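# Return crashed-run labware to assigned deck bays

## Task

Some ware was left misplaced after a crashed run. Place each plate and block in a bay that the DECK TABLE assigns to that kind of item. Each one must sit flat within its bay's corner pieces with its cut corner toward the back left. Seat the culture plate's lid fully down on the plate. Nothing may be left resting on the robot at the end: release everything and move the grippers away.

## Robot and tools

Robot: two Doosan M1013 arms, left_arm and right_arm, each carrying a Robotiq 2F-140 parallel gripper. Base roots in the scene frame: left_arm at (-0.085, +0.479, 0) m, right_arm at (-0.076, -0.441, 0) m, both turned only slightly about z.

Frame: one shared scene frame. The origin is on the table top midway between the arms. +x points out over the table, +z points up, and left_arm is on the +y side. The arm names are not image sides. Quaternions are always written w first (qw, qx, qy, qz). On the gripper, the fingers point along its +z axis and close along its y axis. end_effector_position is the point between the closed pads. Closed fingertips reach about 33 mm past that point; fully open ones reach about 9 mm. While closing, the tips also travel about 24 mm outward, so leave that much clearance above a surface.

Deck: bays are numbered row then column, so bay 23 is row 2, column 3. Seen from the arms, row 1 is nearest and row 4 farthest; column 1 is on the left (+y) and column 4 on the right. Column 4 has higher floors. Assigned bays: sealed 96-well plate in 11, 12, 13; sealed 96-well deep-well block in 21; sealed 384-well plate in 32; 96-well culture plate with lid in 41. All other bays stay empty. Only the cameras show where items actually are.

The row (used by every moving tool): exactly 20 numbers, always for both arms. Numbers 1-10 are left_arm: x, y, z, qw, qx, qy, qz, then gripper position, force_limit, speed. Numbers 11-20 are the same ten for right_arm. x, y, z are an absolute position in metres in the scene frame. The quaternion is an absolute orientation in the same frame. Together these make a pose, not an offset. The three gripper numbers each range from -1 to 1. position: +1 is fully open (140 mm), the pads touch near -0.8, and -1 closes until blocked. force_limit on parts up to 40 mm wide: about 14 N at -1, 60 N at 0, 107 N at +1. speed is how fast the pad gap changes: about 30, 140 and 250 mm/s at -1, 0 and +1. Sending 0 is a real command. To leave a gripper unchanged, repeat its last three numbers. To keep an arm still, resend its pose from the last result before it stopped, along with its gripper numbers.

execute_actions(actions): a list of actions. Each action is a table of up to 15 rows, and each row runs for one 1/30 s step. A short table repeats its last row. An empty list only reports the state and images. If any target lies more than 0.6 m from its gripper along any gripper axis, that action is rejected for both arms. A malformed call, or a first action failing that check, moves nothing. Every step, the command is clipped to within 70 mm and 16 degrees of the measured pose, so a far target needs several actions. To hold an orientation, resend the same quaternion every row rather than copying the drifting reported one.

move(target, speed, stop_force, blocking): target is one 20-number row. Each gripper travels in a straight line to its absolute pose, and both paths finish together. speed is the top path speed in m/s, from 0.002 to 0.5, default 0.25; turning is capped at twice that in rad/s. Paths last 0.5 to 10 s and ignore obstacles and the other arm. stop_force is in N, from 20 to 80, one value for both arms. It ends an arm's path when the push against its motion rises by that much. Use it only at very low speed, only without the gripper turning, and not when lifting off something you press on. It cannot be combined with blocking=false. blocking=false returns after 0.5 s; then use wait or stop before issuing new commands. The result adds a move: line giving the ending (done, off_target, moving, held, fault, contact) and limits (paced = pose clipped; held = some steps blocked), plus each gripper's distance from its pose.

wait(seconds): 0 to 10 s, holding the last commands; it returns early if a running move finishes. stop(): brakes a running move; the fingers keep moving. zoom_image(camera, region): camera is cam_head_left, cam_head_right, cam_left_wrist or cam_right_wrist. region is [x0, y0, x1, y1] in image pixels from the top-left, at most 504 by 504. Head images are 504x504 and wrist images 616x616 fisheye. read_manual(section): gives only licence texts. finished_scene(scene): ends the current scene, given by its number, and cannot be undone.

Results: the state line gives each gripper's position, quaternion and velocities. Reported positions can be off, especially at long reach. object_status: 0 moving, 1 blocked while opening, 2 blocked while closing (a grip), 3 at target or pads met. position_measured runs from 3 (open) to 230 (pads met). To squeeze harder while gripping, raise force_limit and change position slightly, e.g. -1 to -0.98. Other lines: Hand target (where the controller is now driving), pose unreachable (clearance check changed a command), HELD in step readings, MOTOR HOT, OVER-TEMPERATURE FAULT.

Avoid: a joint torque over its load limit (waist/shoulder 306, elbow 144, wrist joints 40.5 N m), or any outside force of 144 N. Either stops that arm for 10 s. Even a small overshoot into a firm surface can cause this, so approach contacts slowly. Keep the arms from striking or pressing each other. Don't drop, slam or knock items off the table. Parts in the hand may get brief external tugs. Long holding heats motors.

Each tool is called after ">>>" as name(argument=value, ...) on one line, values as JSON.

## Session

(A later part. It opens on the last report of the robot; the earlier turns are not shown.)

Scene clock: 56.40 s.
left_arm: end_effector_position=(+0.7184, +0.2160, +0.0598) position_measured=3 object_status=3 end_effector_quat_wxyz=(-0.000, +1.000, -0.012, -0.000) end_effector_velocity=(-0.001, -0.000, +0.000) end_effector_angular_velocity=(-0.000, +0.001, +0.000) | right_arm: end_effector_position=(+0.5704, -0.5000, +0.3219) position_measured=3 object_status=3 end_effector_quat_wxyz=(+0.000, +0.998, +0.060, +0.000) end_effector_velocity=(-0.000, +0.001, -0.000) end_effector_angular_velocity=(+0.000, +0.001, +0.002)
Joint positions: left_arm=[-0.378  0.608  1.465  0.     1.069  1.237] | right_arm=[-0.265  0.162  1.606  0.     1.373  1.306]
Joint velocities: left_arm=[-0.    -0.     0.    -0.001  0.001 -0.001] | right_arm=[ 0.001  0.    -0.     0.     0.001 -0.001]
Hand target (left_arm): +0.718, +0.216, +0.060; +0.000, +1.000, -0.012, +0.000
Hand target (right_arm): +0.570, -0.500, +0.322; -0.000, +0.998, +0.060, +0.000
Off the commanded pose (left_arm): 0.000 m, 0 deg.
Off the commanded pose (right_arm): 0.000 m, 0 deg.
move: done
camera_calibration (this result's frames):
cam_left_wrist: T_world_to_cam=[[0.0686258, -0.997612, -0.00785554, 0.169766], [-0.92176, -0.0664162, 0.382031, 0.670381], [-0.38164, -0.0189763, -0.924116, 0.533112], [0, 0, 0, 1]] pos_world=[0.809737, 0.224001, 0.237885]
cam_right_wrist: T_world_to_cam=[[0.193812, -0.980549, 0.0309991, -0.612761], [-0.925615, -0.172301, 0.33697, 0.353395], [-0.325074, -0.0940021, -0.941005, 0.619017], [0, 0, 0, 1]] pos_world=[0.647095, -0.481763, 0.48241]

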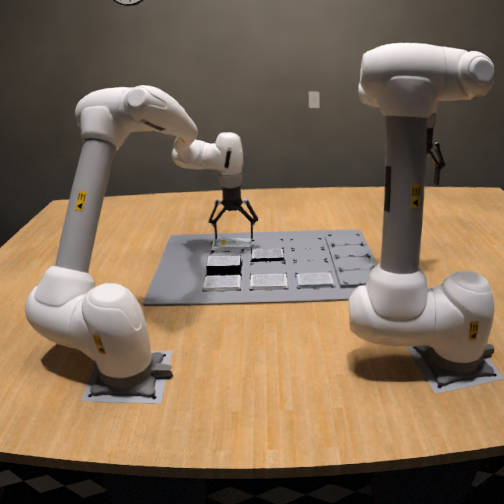

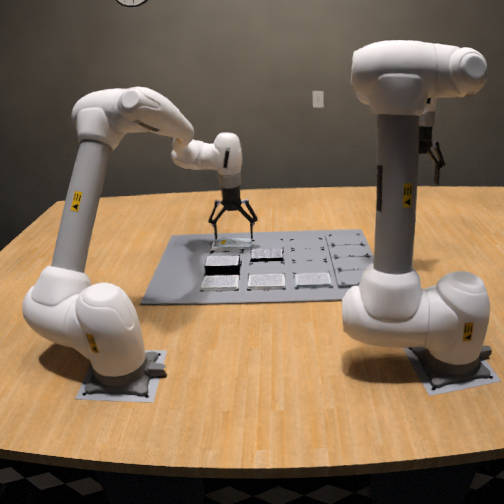

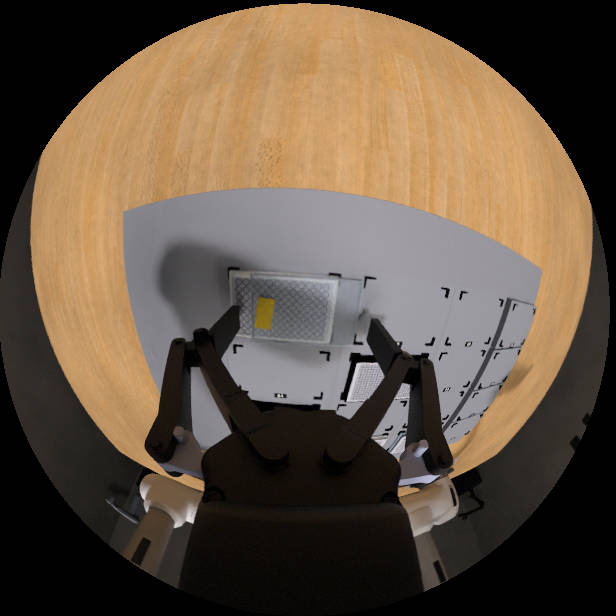

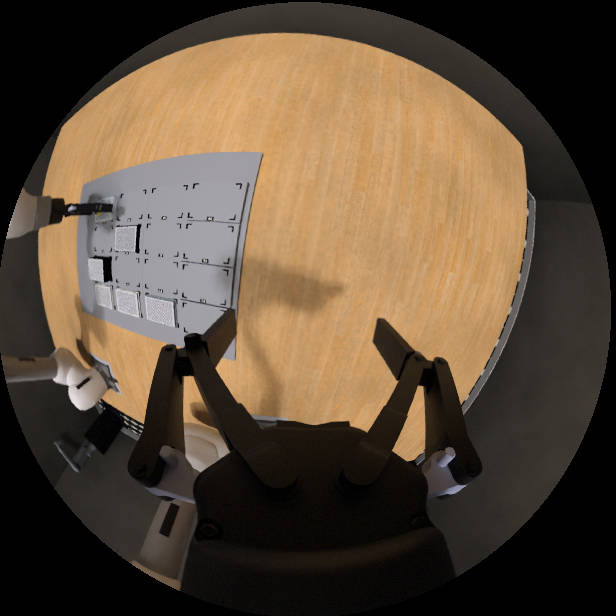

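>>> move(target=[0.7185,0.05,0.06,0,1,-0.012,0,1,-0.2,0,0.5704,-0.5,0.3219,0,0.998,0.06,0,1,0,0], speed=0.2)

>>> move(target=[0.7185,0.05,0.029,0,1,-0.012,0,1,-0.2,0,0.5704,-0.5,0.3219,0,0.998,0.06,0,1,0,0], speed=0.06)

>>> move(target=[0.7185,0.08,0.029,0,1,-0.012,0,1,-0.2,0,0.5704,-0.5,0.3219,0,0.998,0.06,0,1,0,0], speed=0.02)

>>> zoom_image(camera="cam_left_wrist", region=[90,220,300,380])

>>> zoom_image(camera="cam_head_left", region=[195,215,275,260])

Scene clock: 58.23 s.
left_arm: end_effector_position=(+0.7181, +0.0498, +0.0599) position_measured=3 object_status=3 end_effector_quat_wxyz=(+0.000, +1.000, -0.012, -0.000) end_effector_velocity=(+0.001, -0.000, +0.001) end_effector_angular_velocity=(-0.000, -0.001, +0.001) | right_arm: end_effector_position=(+0.5704, -0.5000, +0.3219) position_measured=3 object_status=3 end_effector_quat_wxyz=(+0.000, +0.998, +0.060, +0.000) end_effector_velocity=(-0.000, +0.000, -0.000) end_effector_angular_velocity=(+0.000, +0.000, -0.000)
Joint positions: left_arm=[-0.549  0.704  1.296 -0.     1.142  1.066] | right_arm=[-0.265  0.162  1.606 -0.     1.373  1.306]
Joint velocities: left_arm=[ 0.     0.    -0.002  0.001  0.    -0.001] | right_arm=[ 0.  0. -0.  0.  0.  0.]
Hand target (left_arm): +0.718, +0.050, +0.060; -0.000, +1.000, -0.012, -0.000
Hand target (right_arm): +0.570, -0.500, +0.322; -0.000, +0.998, +0.060, +0.000
Off the commanded pose (left_arm): 0.000 m, 0 deg.
Off the commanded pose (right_arm): 0.000 m, 0 deg.
move: done
camera_calibration (this result's frames):
cam_left_wrist: T_world_to_cam=[[0.0685606, -0.997617, -0.00771706, 0.00405156], [-0.921691, -0.0662993, 0.382217, 0.658956], [-0.381818, -0.0190923, -0.92404, 0.53006], [0, 0, 0, 1]] pos_world=[0.809463, 0.0578503, 0.237963]
cam_right_wrist: T_world_to_cam=[[0.193812, -0.980549, 0.0309992, -0.612761], [-0.925615, -0.172301, 0.33697, 0.353395], [-0.325074, -0.0940023, -0.941005, 0.619017], [0, 0, 0, 1]] pos_world=[0.647095, -0.481763, 0.482409]

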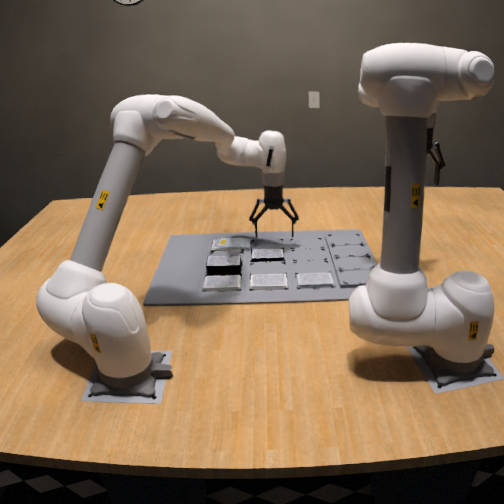

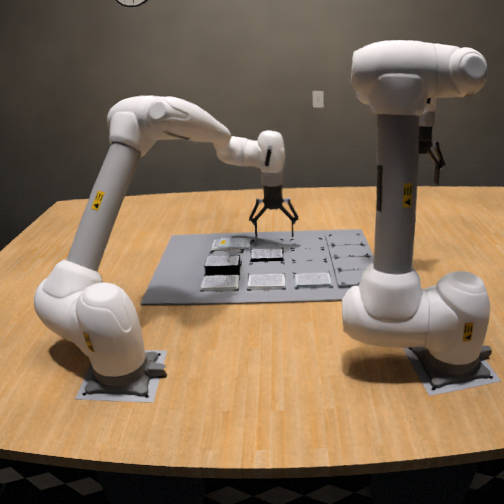

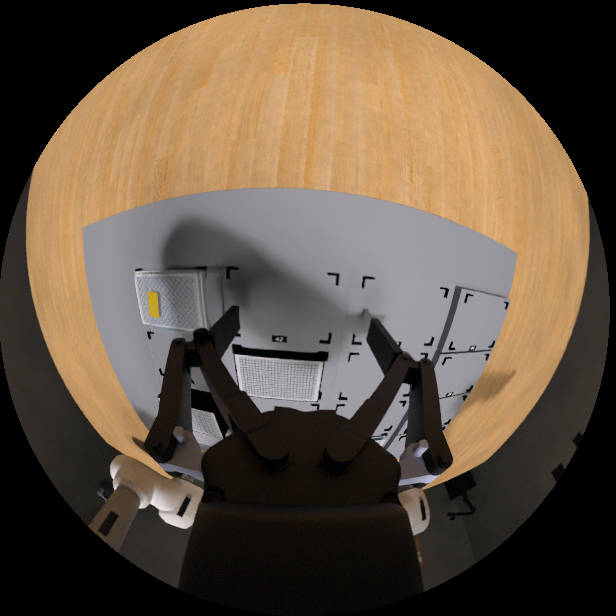

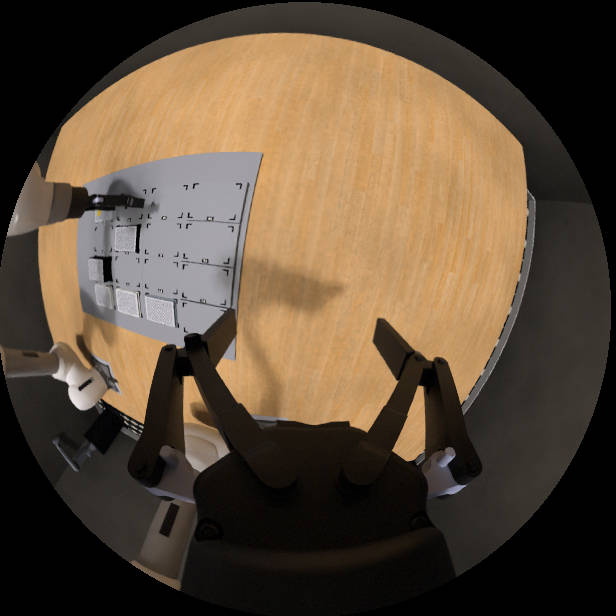

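Scene clock: 59.03 s.
left_arm: end_effector_position=(+0.7184, +0.0500, +0.0289) position_measured=3 object_status=3 end_effector_quat_wxyz=(-0.000, +1.000, -0.012, -0.000) end_effector_velocity=(+0.001, +0.000, +0.000) end_effector_angular_velocity=(+0.000, -0.002, -0.000) | right_arm: end_effector_position=(+0.5704, -0.5000, +0.3219) position_measured=3 object_status=3 end_effector_quat_wxyz=(+0.000, +0.998, +0.060, +0.000) end_effector_velocity=(-0.000, -0.000, +0.000) end_effector_angular_velocity=(-0.000, -0.000, +0.001)
Joint positions: left_arm=[-0.549  0.727  1.316  0.     1.098  1.066] | right_arm=[-0.265  0.162  1.606  0.     1.373  1.306]
Joint velocities: left_arm=[ 0.    -0.    -0.001  0.001 -0.     0.   ] | right_arm=[ 0.    -0.     0.    -0.     0.    -0.001]
Hand target (left_arm): +0.718, +0.050, +0.029; -0.000, +1.000, -0.012, +0.000
Hand target (right_arm): +0.570, -0.500, +0.322; -0.000, +0.998, +0.060, +0.000
Off the commanded pose (left_arm): 0.000 m, 0 deg.
Off the commanded pose (right_arm): 0.000 m, 0 deg.
move: done
camera_calibration (this result's frames):
cam_left_wrist: T_world_to_cam=[[0.0688036, -0.997599, -0.00791385, 0.00387373], [-0.921707, -0.0666008, 0.382125, 0.67117], [-0.381735, -0.0189973, -0.924077, 0.50143], [0, 0, 0, 1]] pos_world=[0.809769, 0.0580907, 0.20692]
cam_right_wrist: T_world_to_cam=[[0.193812, -0.980549, 0.030999, -0.612761], [-0.925615, -0.172301, 0.33697, 0.353395], [-0.325074, -0.094002, -0.941005, 0.619017], [0, 0, 0, 1]] pos_world=[0.647095, -0.481763, 0.482409]

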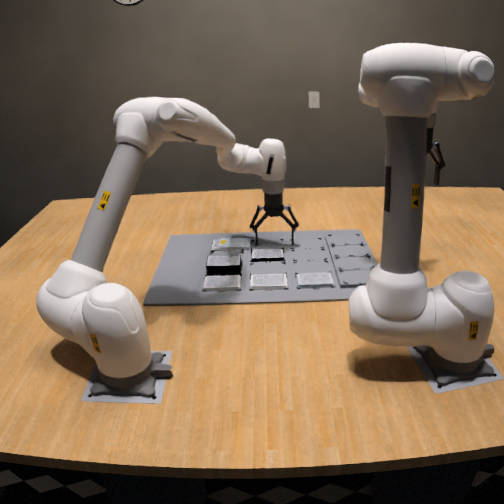

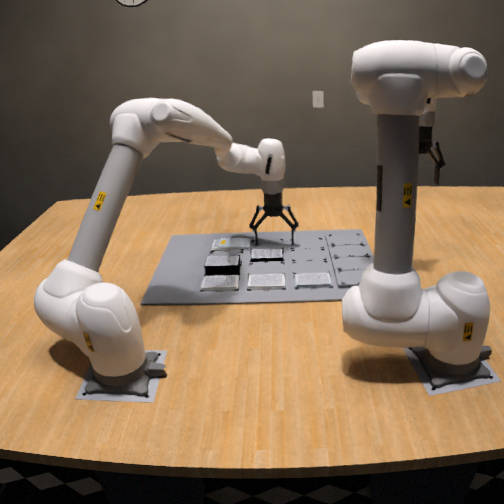

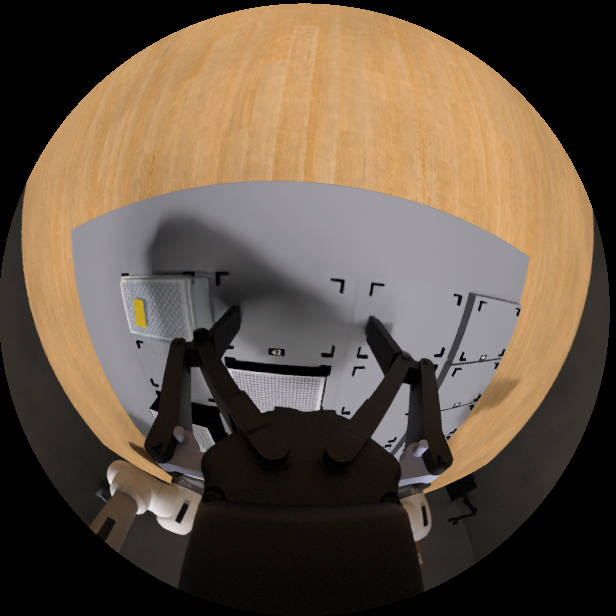

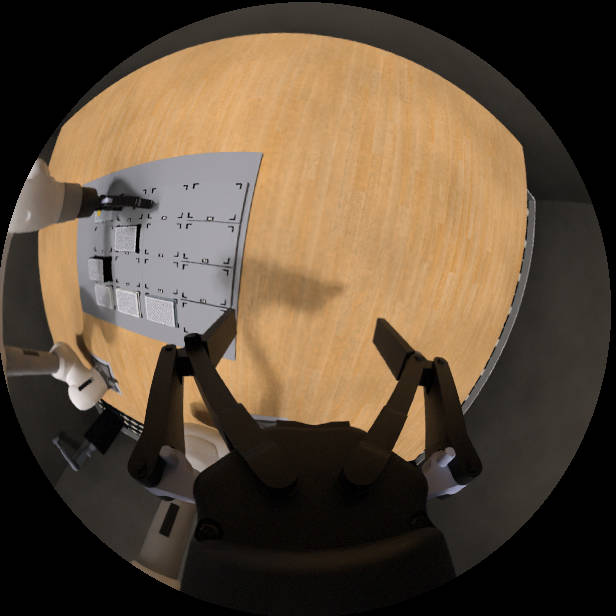

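Scene clock: 60.77 s.
left_arm: end_effector_position=(+0.7186, +0.0800, +0.0290) position_measured=3 object_status=3 end_effector_quat_wxyz=(-0.000, +1.000, -0.012, +0.000) end_effector_velocity=(-0.000, +0.000, +0.000) end_effector_angular_velocity=(+0.001, -0.000, -0.001) | right_arm: end_effector_position=(+0.5704, -0.5000, +0.3219) position_measured=3 object_status=3 end_effector_quat_wxyz=(+0.000, +0.998, +0.060, +0.000) end_effector_velocity=(-0.000, +0.000, +0.000) end_effector_angular_velocity=(-0.000, +0.001, +0.001)
Joint positions: left_arm=[-0.52   0.707  1.353  0.     1.082  1.095] | right_arm=[-0.265  0.162  1.606  0.     1.373  1.306]
Joint velocities: left_arm=[-0.    -0.001  0.     0.001  0.     0.001] | right_arm=[ 0.    -0.    -0.    -0.     0.001 -0.001]
Hand target (left_arm): +0.719, +0.080, +0.029; +0.000, +1.000, -0.012, +0.000
Hand target (right_arm): +0.570, -0.500, +0.322; -0.000, +0.998, +0.060, -0.000
Off the commanded pose (left_arm): 0.000 m, 0 deg.
Off the commanded pose (right_arm): 0.000 m, 0 deg.
move: done
camera_calibration (this result's frames):
cam_left_wrist: T_world_to_cam=[[0.0686979, -0.997607, -0.00780303, 0.033855], [-0.92178, -0.0664639, 0.381974, 0.673277], [-0.381579, -0.0190481, -0.92414, 0.502088], [0, 0, 0, 1]] pos_world=[0.809873, 0.0880865, 0.20709]
cam_right_wrist: T_world_to_cam=[[0.193812, -0.980549, 0.030999, -0.612761], [-0.925615, -0.172301, 0.33697, 0.353395], [-0.325074, -0.0940021, -0.941005, 0.619017], [0, 0, 0, 1]] pos_world=[0.647095, -0.481763, 0.482409]

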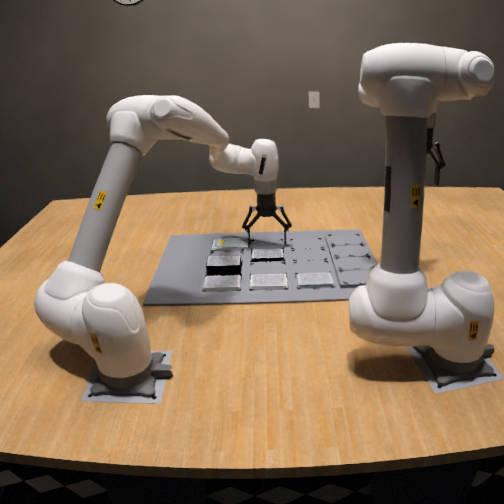

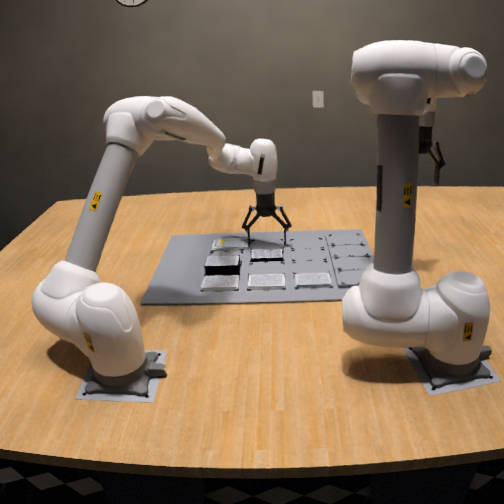

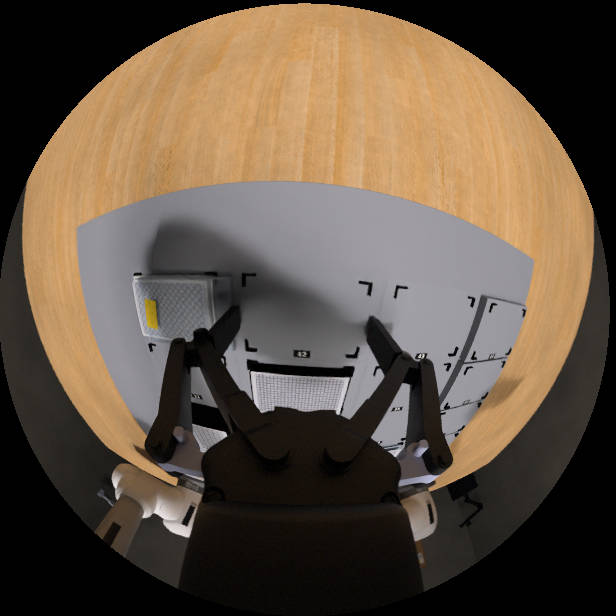

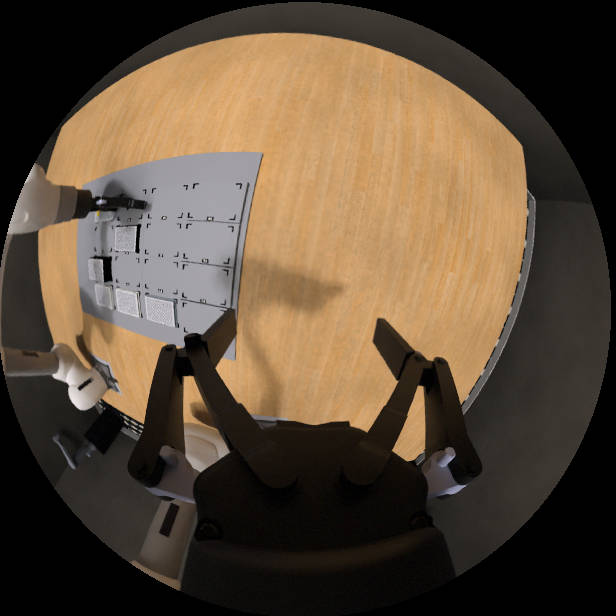

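Region (90, 220, 300, 380) of cam_left_wrist's 616x616 image, scaled by 2.400, with more detail than that image has; it fills the top 384 rows of this view, and the rest is white.

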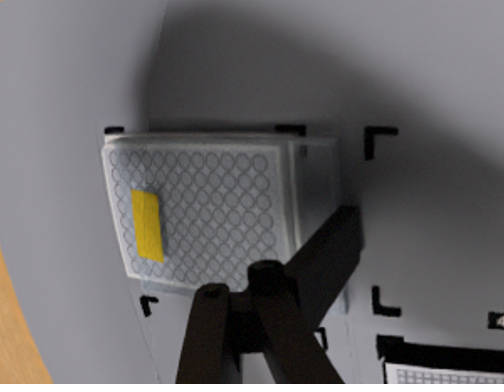

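Region (195, 215, 275, 260) of cam_head_left's 504x504 image, scaled by 6.300, with more detail than that image has; it fills the top 284 rows of this view, and the rest is white.

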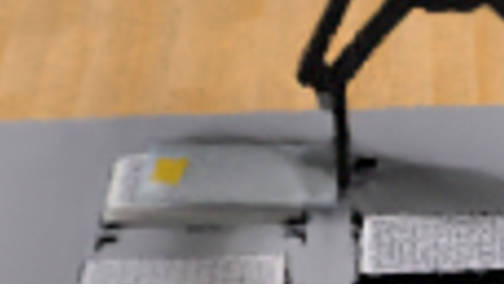

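>>> move(target=[0.7185,0.099,0.029,0,1,-0.012,0,1,-0.2,0,0.5704,-0.5,0.3219,0,0.998,0.06,0,1,0,0], speed=0.015, stop_force=20)

>>> zoom_image(camera="cam_left_wrist", region=[90,220,300,380])

>>> zoom_image(camera="cam_head_left", region=[195,215,275,260])

Scene clock: 62.53 s.
left_arm: end_effector_position=(+0.7185, +0.0990, +0.0290) position_measured=3 object_status=3 end_effector_quat_wxyz=(-0.000, +1.000, -0.012, +0.000) end_effector_velocity=(+0.000, +0.000, +0.000) end_effector_angular_velocity=(+0.001, -0.000, -0.002) | right_arm: end_effector_position=(+0.5704, -0.5000, +0.3219) position_measured=3 object_status=3 end_effector_quat_wxyz=(+0.000, +0.998, +0.060, +0.000) end_effector_velocity=(+0.000, -0.000, +0.000) end_effector_angular_velocity=(-0.000, -0.001, -0.000)
Joint positions: left_arm=[-0.501  0.695  1.375  0.     1.072  1.114] | right_arm=[-0.265  0.162  1.606  0.     1.373  1.306]
Joint velocities: left_arm=[-0.     0.    -0.001  0.002  0.001  0.001] | right_arm=[-0.001 -0.    -0.    -0.    -0.001 -0.   ]
Hand target (left_arm): +0.719, +0.099, +0.029; +0.000, +1.000, -0.012, +0.000
Hand target (right_arm): +0.570, -0.500, +0.322; -0.000, +0.998, +0.060, +0.000
Off the commanded pose (left_arm): 0.000 m, 0 deg.
Off the commanded pose (right_arm): 0.000 m, 0 deg.
move: done
camera_calibration (this result's frames):
cam_left_wrist: T_world_to_cam=[[0.068685, -0.997608, -0.00780949, 0.0528141], [-0.921777, -0.0664543, 0.381983, 0.674517], [-0.381588, -0.0190379, -0.924136, 0.502438], [0, 0, 0, 1]] pos_world=[0.809851, 0.107078, 0.20708]
cam_right_wrist: T_world_to_cam=[[0.193812, -0.980549, 0.0309991, -0.612761], [-0.925615, -0.172301, 0.33697, 0.353395], [-0.325074, -0.0940021, -0.941005, 0.619017], [0, 0, 0, 1]] pos_world=[0.647095, -0.481763, 0.48241]

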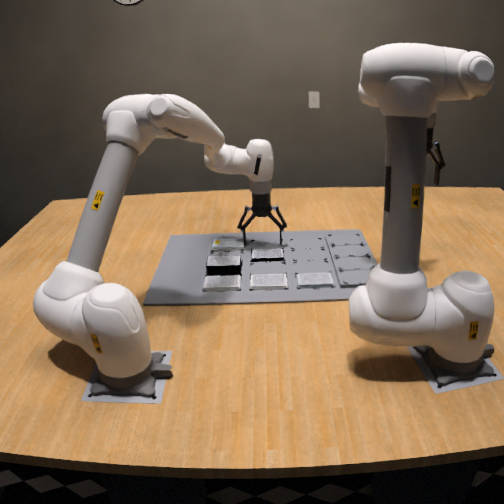

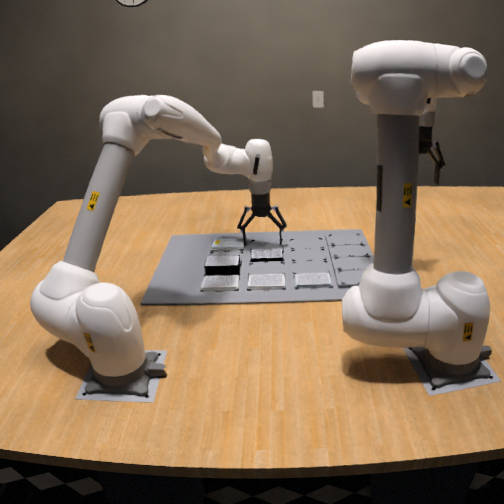

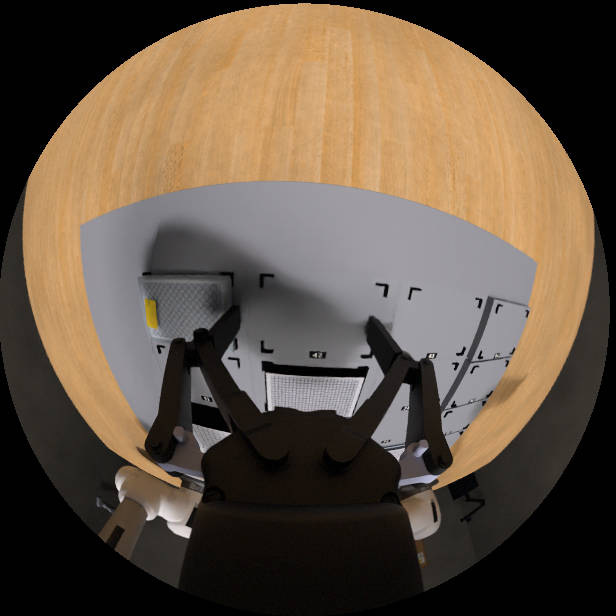

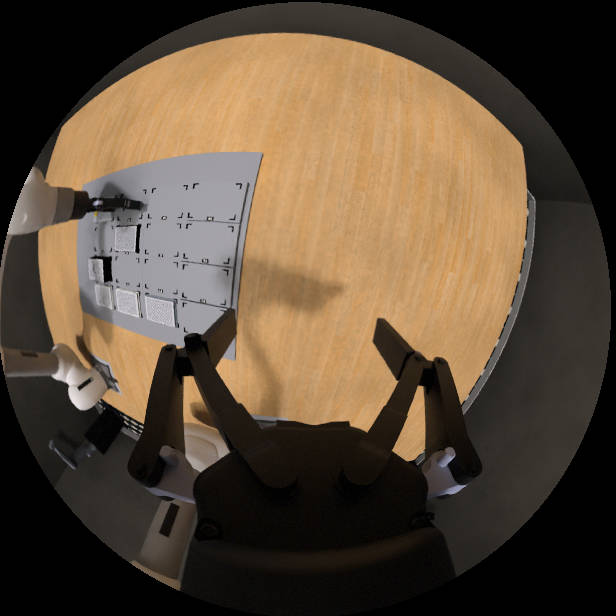

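Region (90, 220, 300, 380) of cam_left_wrist's 616x616 image, scaled by 2.400, with more detail than that image has; it fills the top 384 rows of this view, and the rest is white.

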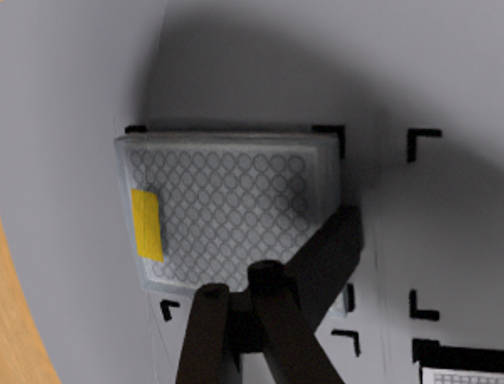

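Region (195, 215, 275, 260) of cam_head_left's 504x504 image, scaled by 6.300, with more detail than that image has; it fills the top 284 rows of this view, and the rest is white.

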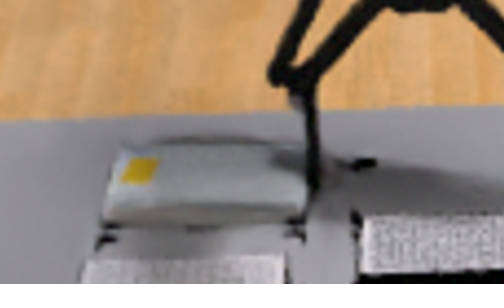

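>>> move(target=[0.7185,0.092,0.029,0,1,-0.012,0,1,-0.2,0,0.5704,-0.5,0.3219,0,0.998,0.06,0,1,0,0], speed=0.03)

>>> move(target=[0.7185,0.092,0.09,0,1,-0.012,0,1,-0.2,0,0.5704,-0.5,0.3219,0,0.998,0.06,0,1,0,0], speed=0.1)

>>> move(target=[0.627,0.233,0.09,0,1,-0.012,0,1,-0.2,0,0.5704,-0.5,0.3219,0,0.998,0.06,0,1,0,0], speed=0.15)

Scene clock: 64.10 s.
left_arm: end_effector_position=(+0.7185, +0.0920, +0.0290) position_measured=3 object_status=3 end_effector_quat_wxyz=(+0.000, +1.000, -0.012, +0.000) end_effector_velocity=(-0.000, +0.000, -0.001) end_effector_angular_velocity=(+0.001, +0.000, -0.002) | right_arm: end_effector_position=(+0.5704, -0.5000, +0.3219) position_measured=3 object_status=3 end_effector_quat_wxyz=(-0.000, +0.998, +0.060, +0.000) end_effector_velocity=(+0.000, -0.000, -0.000) end_effector_angular_velocity=(+0.000, +0.000, -0.000)
Joint positions: left_arm=[-0.508  0.699  1.367 -0.     1.076  1.107] | right_arm=[-0.265  0.162  1.606  0.     1.373  1.306]
Joint velocities: left_arm=[-0.     0.     0.001  0.001 -0.     0.001] | right_arm=[-0.  0.  0.  0. -0. -0.]
Hand target (left_arm): +0.718, +0.092, +0.029; -0.000, +1.000, -0.012, -0.000
Hand target (right_arm): +0.570, -0.500, +0.322; -0.000, +0.998, +0.060, +0.000
Off the commanded pose (left_arm): 0.000 m, 0 deg.
Off the commanded pose (right_arm): 0.000 m, 0 deg.
move: done
camera_calibration (this result's frames):
cam_left_wrist: T_world_to_cam=[[0.0686708, -0.997609, -0.00778295, 0.0458106], [-0.921767, -0.0664305, 0.382011, 0.673986], [-0.381614, -0.0190589, -0.924125, 0.502297], [0, 0, 0, 1]] pos_world=[0.809796, 0.100047, 0.207072]
cam_right_wrist: T_world_to_cam=[[0.193812, -0.980549, 0.0309988, -0.612761], [-0.925615, -0.172302, 0.33697, 0.353395], [-0.325074, -0.094002, -0.941005, 0.619017], [0, 0, 0, 1]] pos_world=[0.647095, -0.481763, 0.482409]

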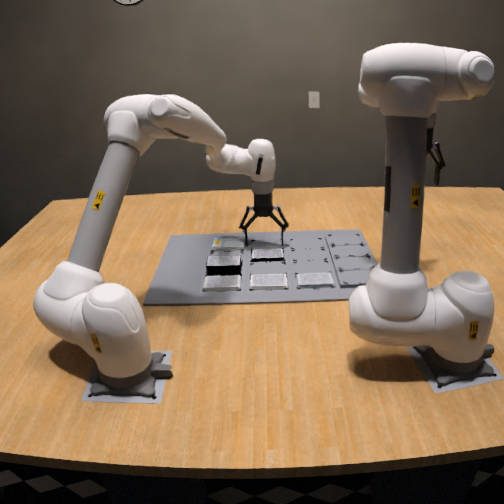

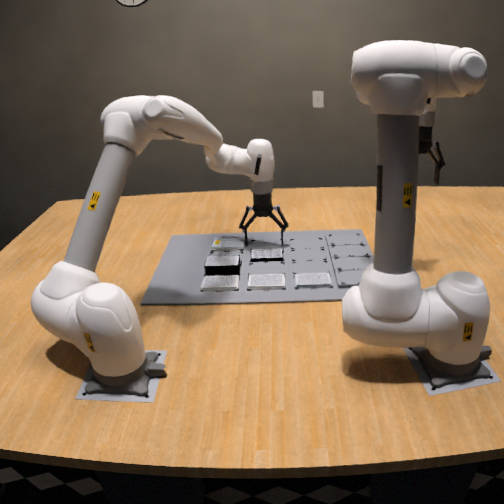

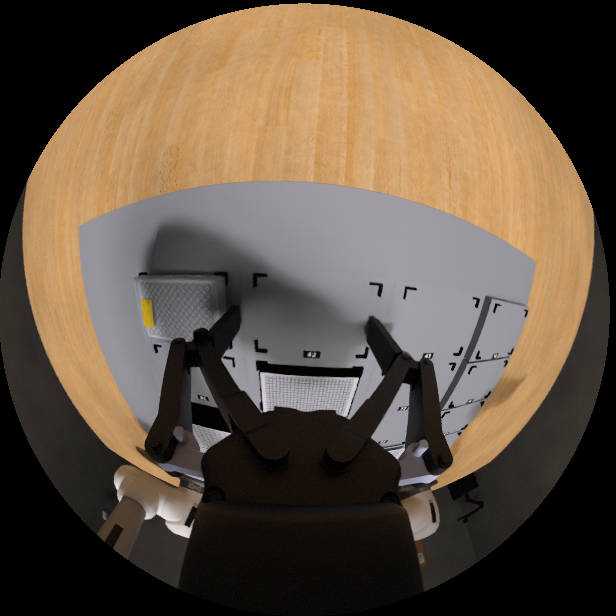

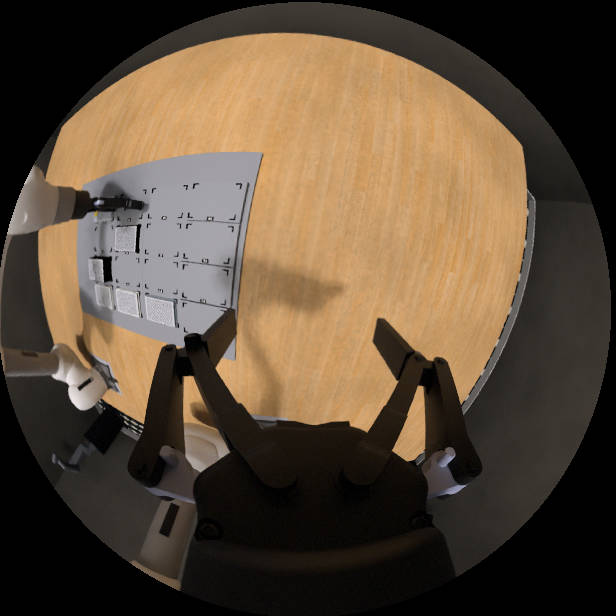

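Scene clock: 65.00 s.
left_arm: end_effector_position=(+0.7185, +0.0919, +0.0901) position_measured=3 object_status=3 end_effector_quat_wxyz=(+0.000, +1.000, -0.012, +0.000) end_effector_velocity=(-0.001, +0.000, -0.002) end_effector_angular_velocity=(+0.002, +0.003, +0.000) | right_arm: end_effector_position=(+0.5704, -0.5000, +0.3219) position_measured=3 object_status=3 end_effector_quat_wxyz=(-0.000, +0.998, +0.060, +0.000) end_effector_velocity=(-0.000, -0.000, +0.000) end_effector_angular_velocity=(+0.000, -0.000, -0.001)
Joint positions: left_arm=[-0.508  0.655  1.324 -0.     1.163  1.107] | right_arm=[-0.265  0.162  1.606  0.     1.373  1.306]
Joint velocities: left_arm=[-0.     0.002  0.001  0.     0.001 -0.001] | right_arm=[-0.001 -0.    -0.     0.     0.     0.001]
Hand target (left_arm): +0.719, +0.092, +0.090; +0.000, +1.000, -0.012, -0.000
Hand target (right_arm): +0.570, -0.500, +0.322; -0.000, +0.998, +0.060, +0.000
Off the commanded pose (left_arm): 0.000 m, 0 deg.
Off the commanded pose (right_arm): 0.000 m, 0 deg.
move: done
camera_calibration (this result's frames):
cam_left_wrist: T_world_to_cam=[[0.0686933, -0.997608, -0.00767215, 0.0462076], [-0.9218, -0.0664106, 0.381934, 0.650712], [-0.38153, -0.0191641, -0.924158, 0.558758], [0, 0, 0, 1]] pos_world=[0.809836, 0.100019, 0.268206]
cam_right_wrist: T_world_to_cam=[[0.193812, -0.980549, 0.030999, -0.612761], [-0.925615, -0.172301, 0.33697, 0.353395], [-0.325074, -0.0940021, -0.941005, 0.619017], [0, 0, 0, 1]] pos_world=[0.647095, -0.481763, 0.482409]

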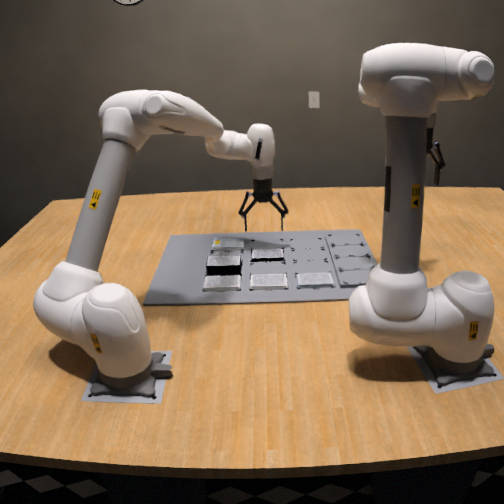

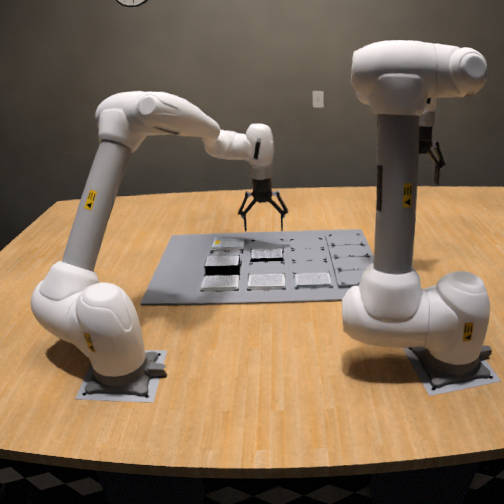

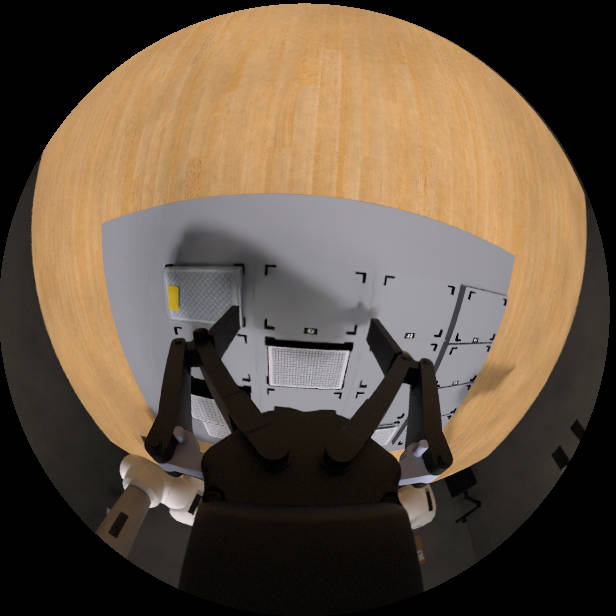

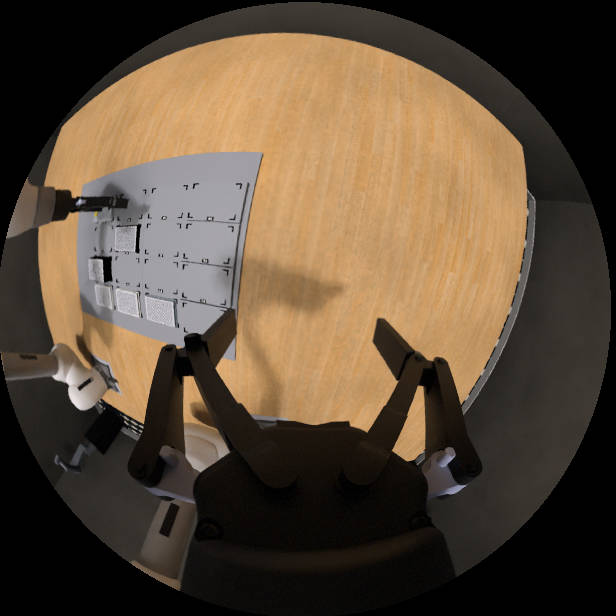

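Scene clock: 66.43 s.
left_arm: end_effector_position=(+0.6273, +0.2332, +0.0902) position_measured=3 object_status=3 end_effector_quat_wxyz=(-0.000, +1.000, -0.012, +0.000) end_effector_velocity=(+0.001, -0.000, +0.000) end_effector_angular_velocity=(-0.000, -0.002, -0.000) | right_arm: end_effector_position=(+0.5704, -0.5000, +0.3219) position_measured=3 object_status=3 end_effector_quat_wxyz=(+0.000, +0.998, +0.060, +0.000) end_effector_velocity=(-0.000, +0.000, -0.000) end_effector_angular_velocity=(+0.001, +0.000, -0.001)
Joint positions: left_arm=[-0.399  0.455  1.655  0.     1.032  1.216] | right_arm=[-0.265  0.162  1.606  0.     1.373  1.306]
Joint velocities: left_arm=[ 0.     0.    -0.002  0.    -0.001  0.   ] | right_arm=[0.    0.    0.    0.001 0.    0.001]
Hand target (left_arm): +0.627, +0.233, +0.090; +0.000, +1.000, -0.012, +0.000
Hand target (right_arm): +0.570, -0.500, +0.322; -0.000, +0.998, +0.060, +0.000
Off the commanded pose (left_arm): 0.000 m, 0 deg.
Off the commanded pose (right_arm): 0.000 m, 0 deg.
move: done
camera_calibration (this result's frames):
cam_left_wrist: T_world_to_cam=[[0.0687446, -0.997603, -0.00785818, 0.193354], [-0.921825, -0.0665306, 0.381854, 0.57601], [-0.381462, -0.0190065, -0.924189, 0.52664], [0, 0, 0, 1]] pos_world=[0.718581, 0.241222, 0.268283]
cam_right_wrist: T_world_to_cam=[[0.193813, -0.980549, 0.0309991, -0.612761], [-0.925615, -0.172302, 0.33697, 0.353395], [-0.325074, -0.0940022, -0.941005, 0.619017], [0, 0, 0, 1]] pos_world=[0.647095, -0.481763, 0.48241]

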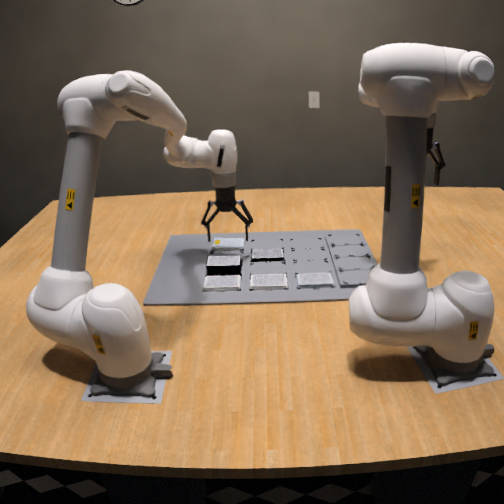

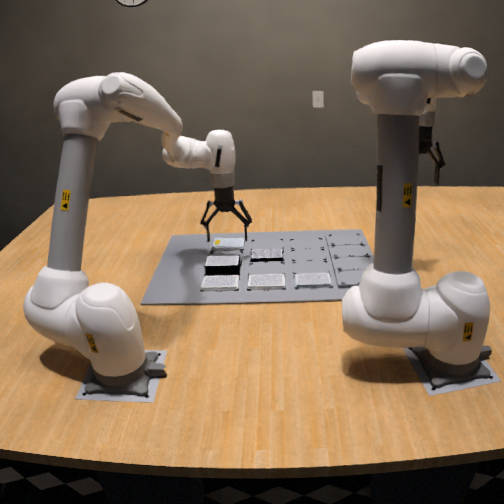

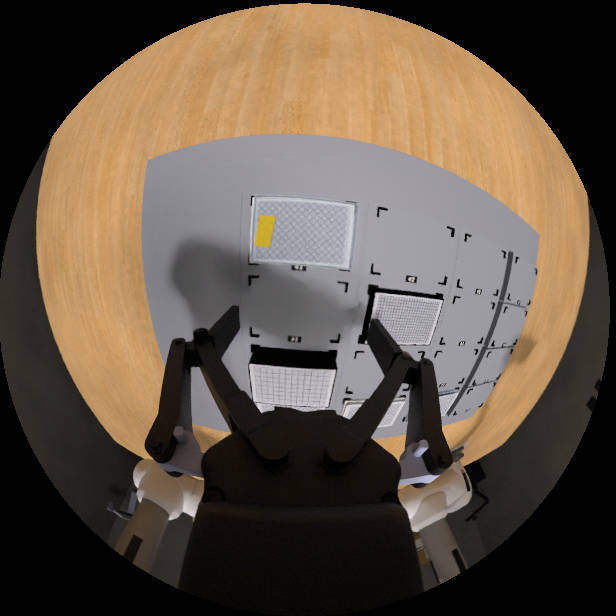

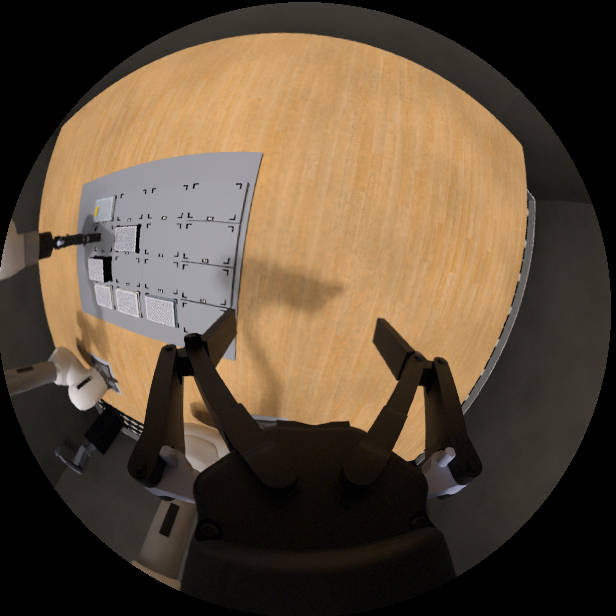

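>>> zoom_image(camera="cam_left_wrist", region=[230,180,380,290])

>>> zoom_image(camera="cam_head_left", region=[190,225,290,285])

Region (230, 180, 380, 290) of cam_left_wrist's 616x616 image, scaled by 3.360, with more detail than that image has; it fills the top 370 rows of this view, and the rest is white.

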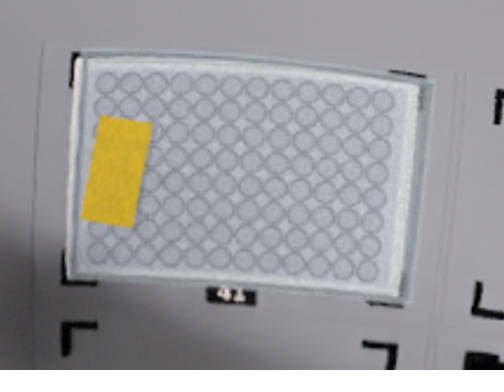

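Region (190, 225, 290, 285) of cam_head_left's 504x504 image, scaled by 5.040, with more detail than that image has; it fills the top 302 rows of this view, and the rest is white.

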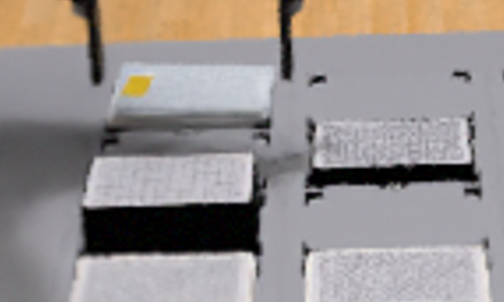

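>>> move(target=[0.718,0.240,0.06,0,1,-0.015,0,1,-0.5,0,0.5704,-0.5,0.3219,0,0.998,0.06,0,1,0,0], speed=0.15)

>>> zoom_image(camera="cam_left_wrist", region=[200,240,420,400])

Scene clock: 67.97 s.
left_arm: end_effector_position=(+0.7180, +0.2400, +0.0599) position_measured=3 object_status=3 end_effector_quat_wxyz=(-0.000, +1.000, -0.015, +0.000) end_effector_velocity=(+0.001, -0.000, +0.001) end_effector_angular_velocity=(-0.001, -0.001, -0.000) | right_arm: end_effector_position=(+0.5704, -0.5000, +0.3219) position_measured=3 object_status=3 end_effector_quat_wxyz=(-0.000, +0.998, +0.060, +0.000) end_effector_velocity=(-0.000, +0.000, +0.000) end_effector_angular_velocity=(-0.000, +0.000, +0.001)
Joint positions: left_arm=[-0.351  0.597  1.483  0.     1.061  1.27 ] | right_arm=[-0.265  0.162  1.606  0.     1.373  1.306]
Joint velocities: left_arm=[ 0.    -0.    -0.002 -0.001  0.     0.001] | right_arm=[ 0.    -0.    -0.    -0.     0.001 -0.   ]
Hand target (left_arm): +0.718, +0.240, +0.060; +0.000, +1.000, -0.015, +0.000
Hand target (right_arm): +0.570, -0.500, +0.322; -0.000, +0.998, +0.060, +0.000
Off the commanded pose (left_arm): 0.000 m, 0 deg.
Off the commanded pose (right_arm): 0.000 m, 0 deg.
move: done
camera_calibration (this result's frames):
cam_left_wrist: T_world_to_cam=[[0.0626266, -0.998006, -0.00785227, 0.198155], [-0.92216, -0.0608726, 0.381989, 0.670506], [-0.381705, -0.0166816, -0.924133, 0.532924], [0, 0, 0, 1]] pos_world=[0.809324, 0.247465, 0.237923]
cam_right_wrist: T_world_to_cam=[[0.193812, -0.980549, 0.030999, -0.612761], [-0.925615, -0.172302, 0.33697, 0.353395], [-0.325074, -0.0940021, -0.941005, 0.619017], [0, 0, 0, 1]] pos_world=[0.647095, -0.481763, 0.482409]

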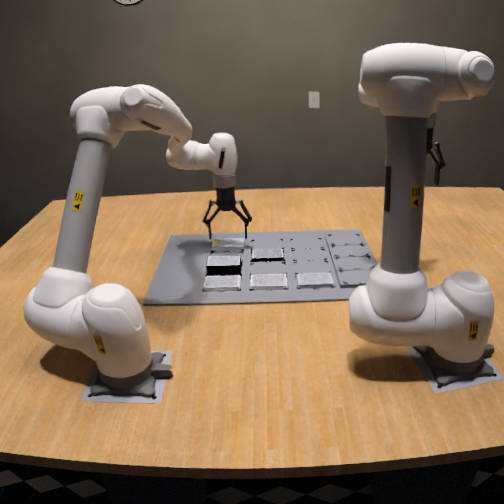

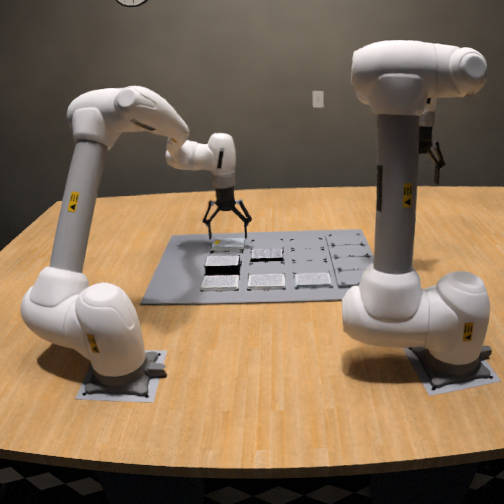

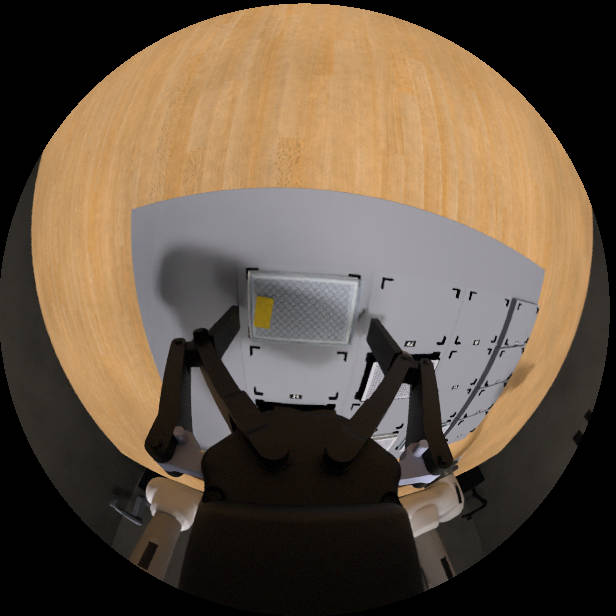

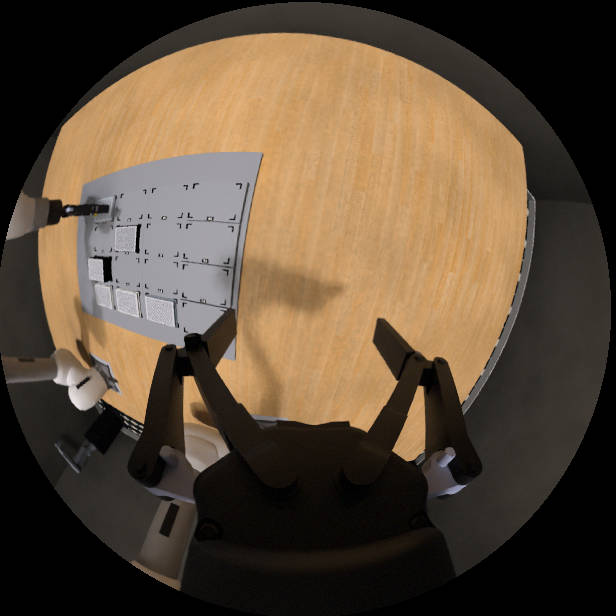

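Region (200, 240, 420, 400) of cam_left_wrist's 616x616 image, scaled by 2.291, with more detail than that image has; it fills the top 367 rows of this view, and the rest is white.

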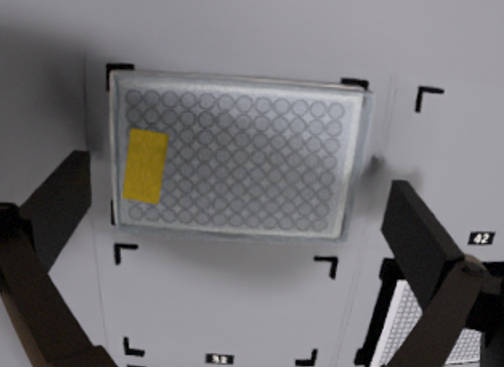

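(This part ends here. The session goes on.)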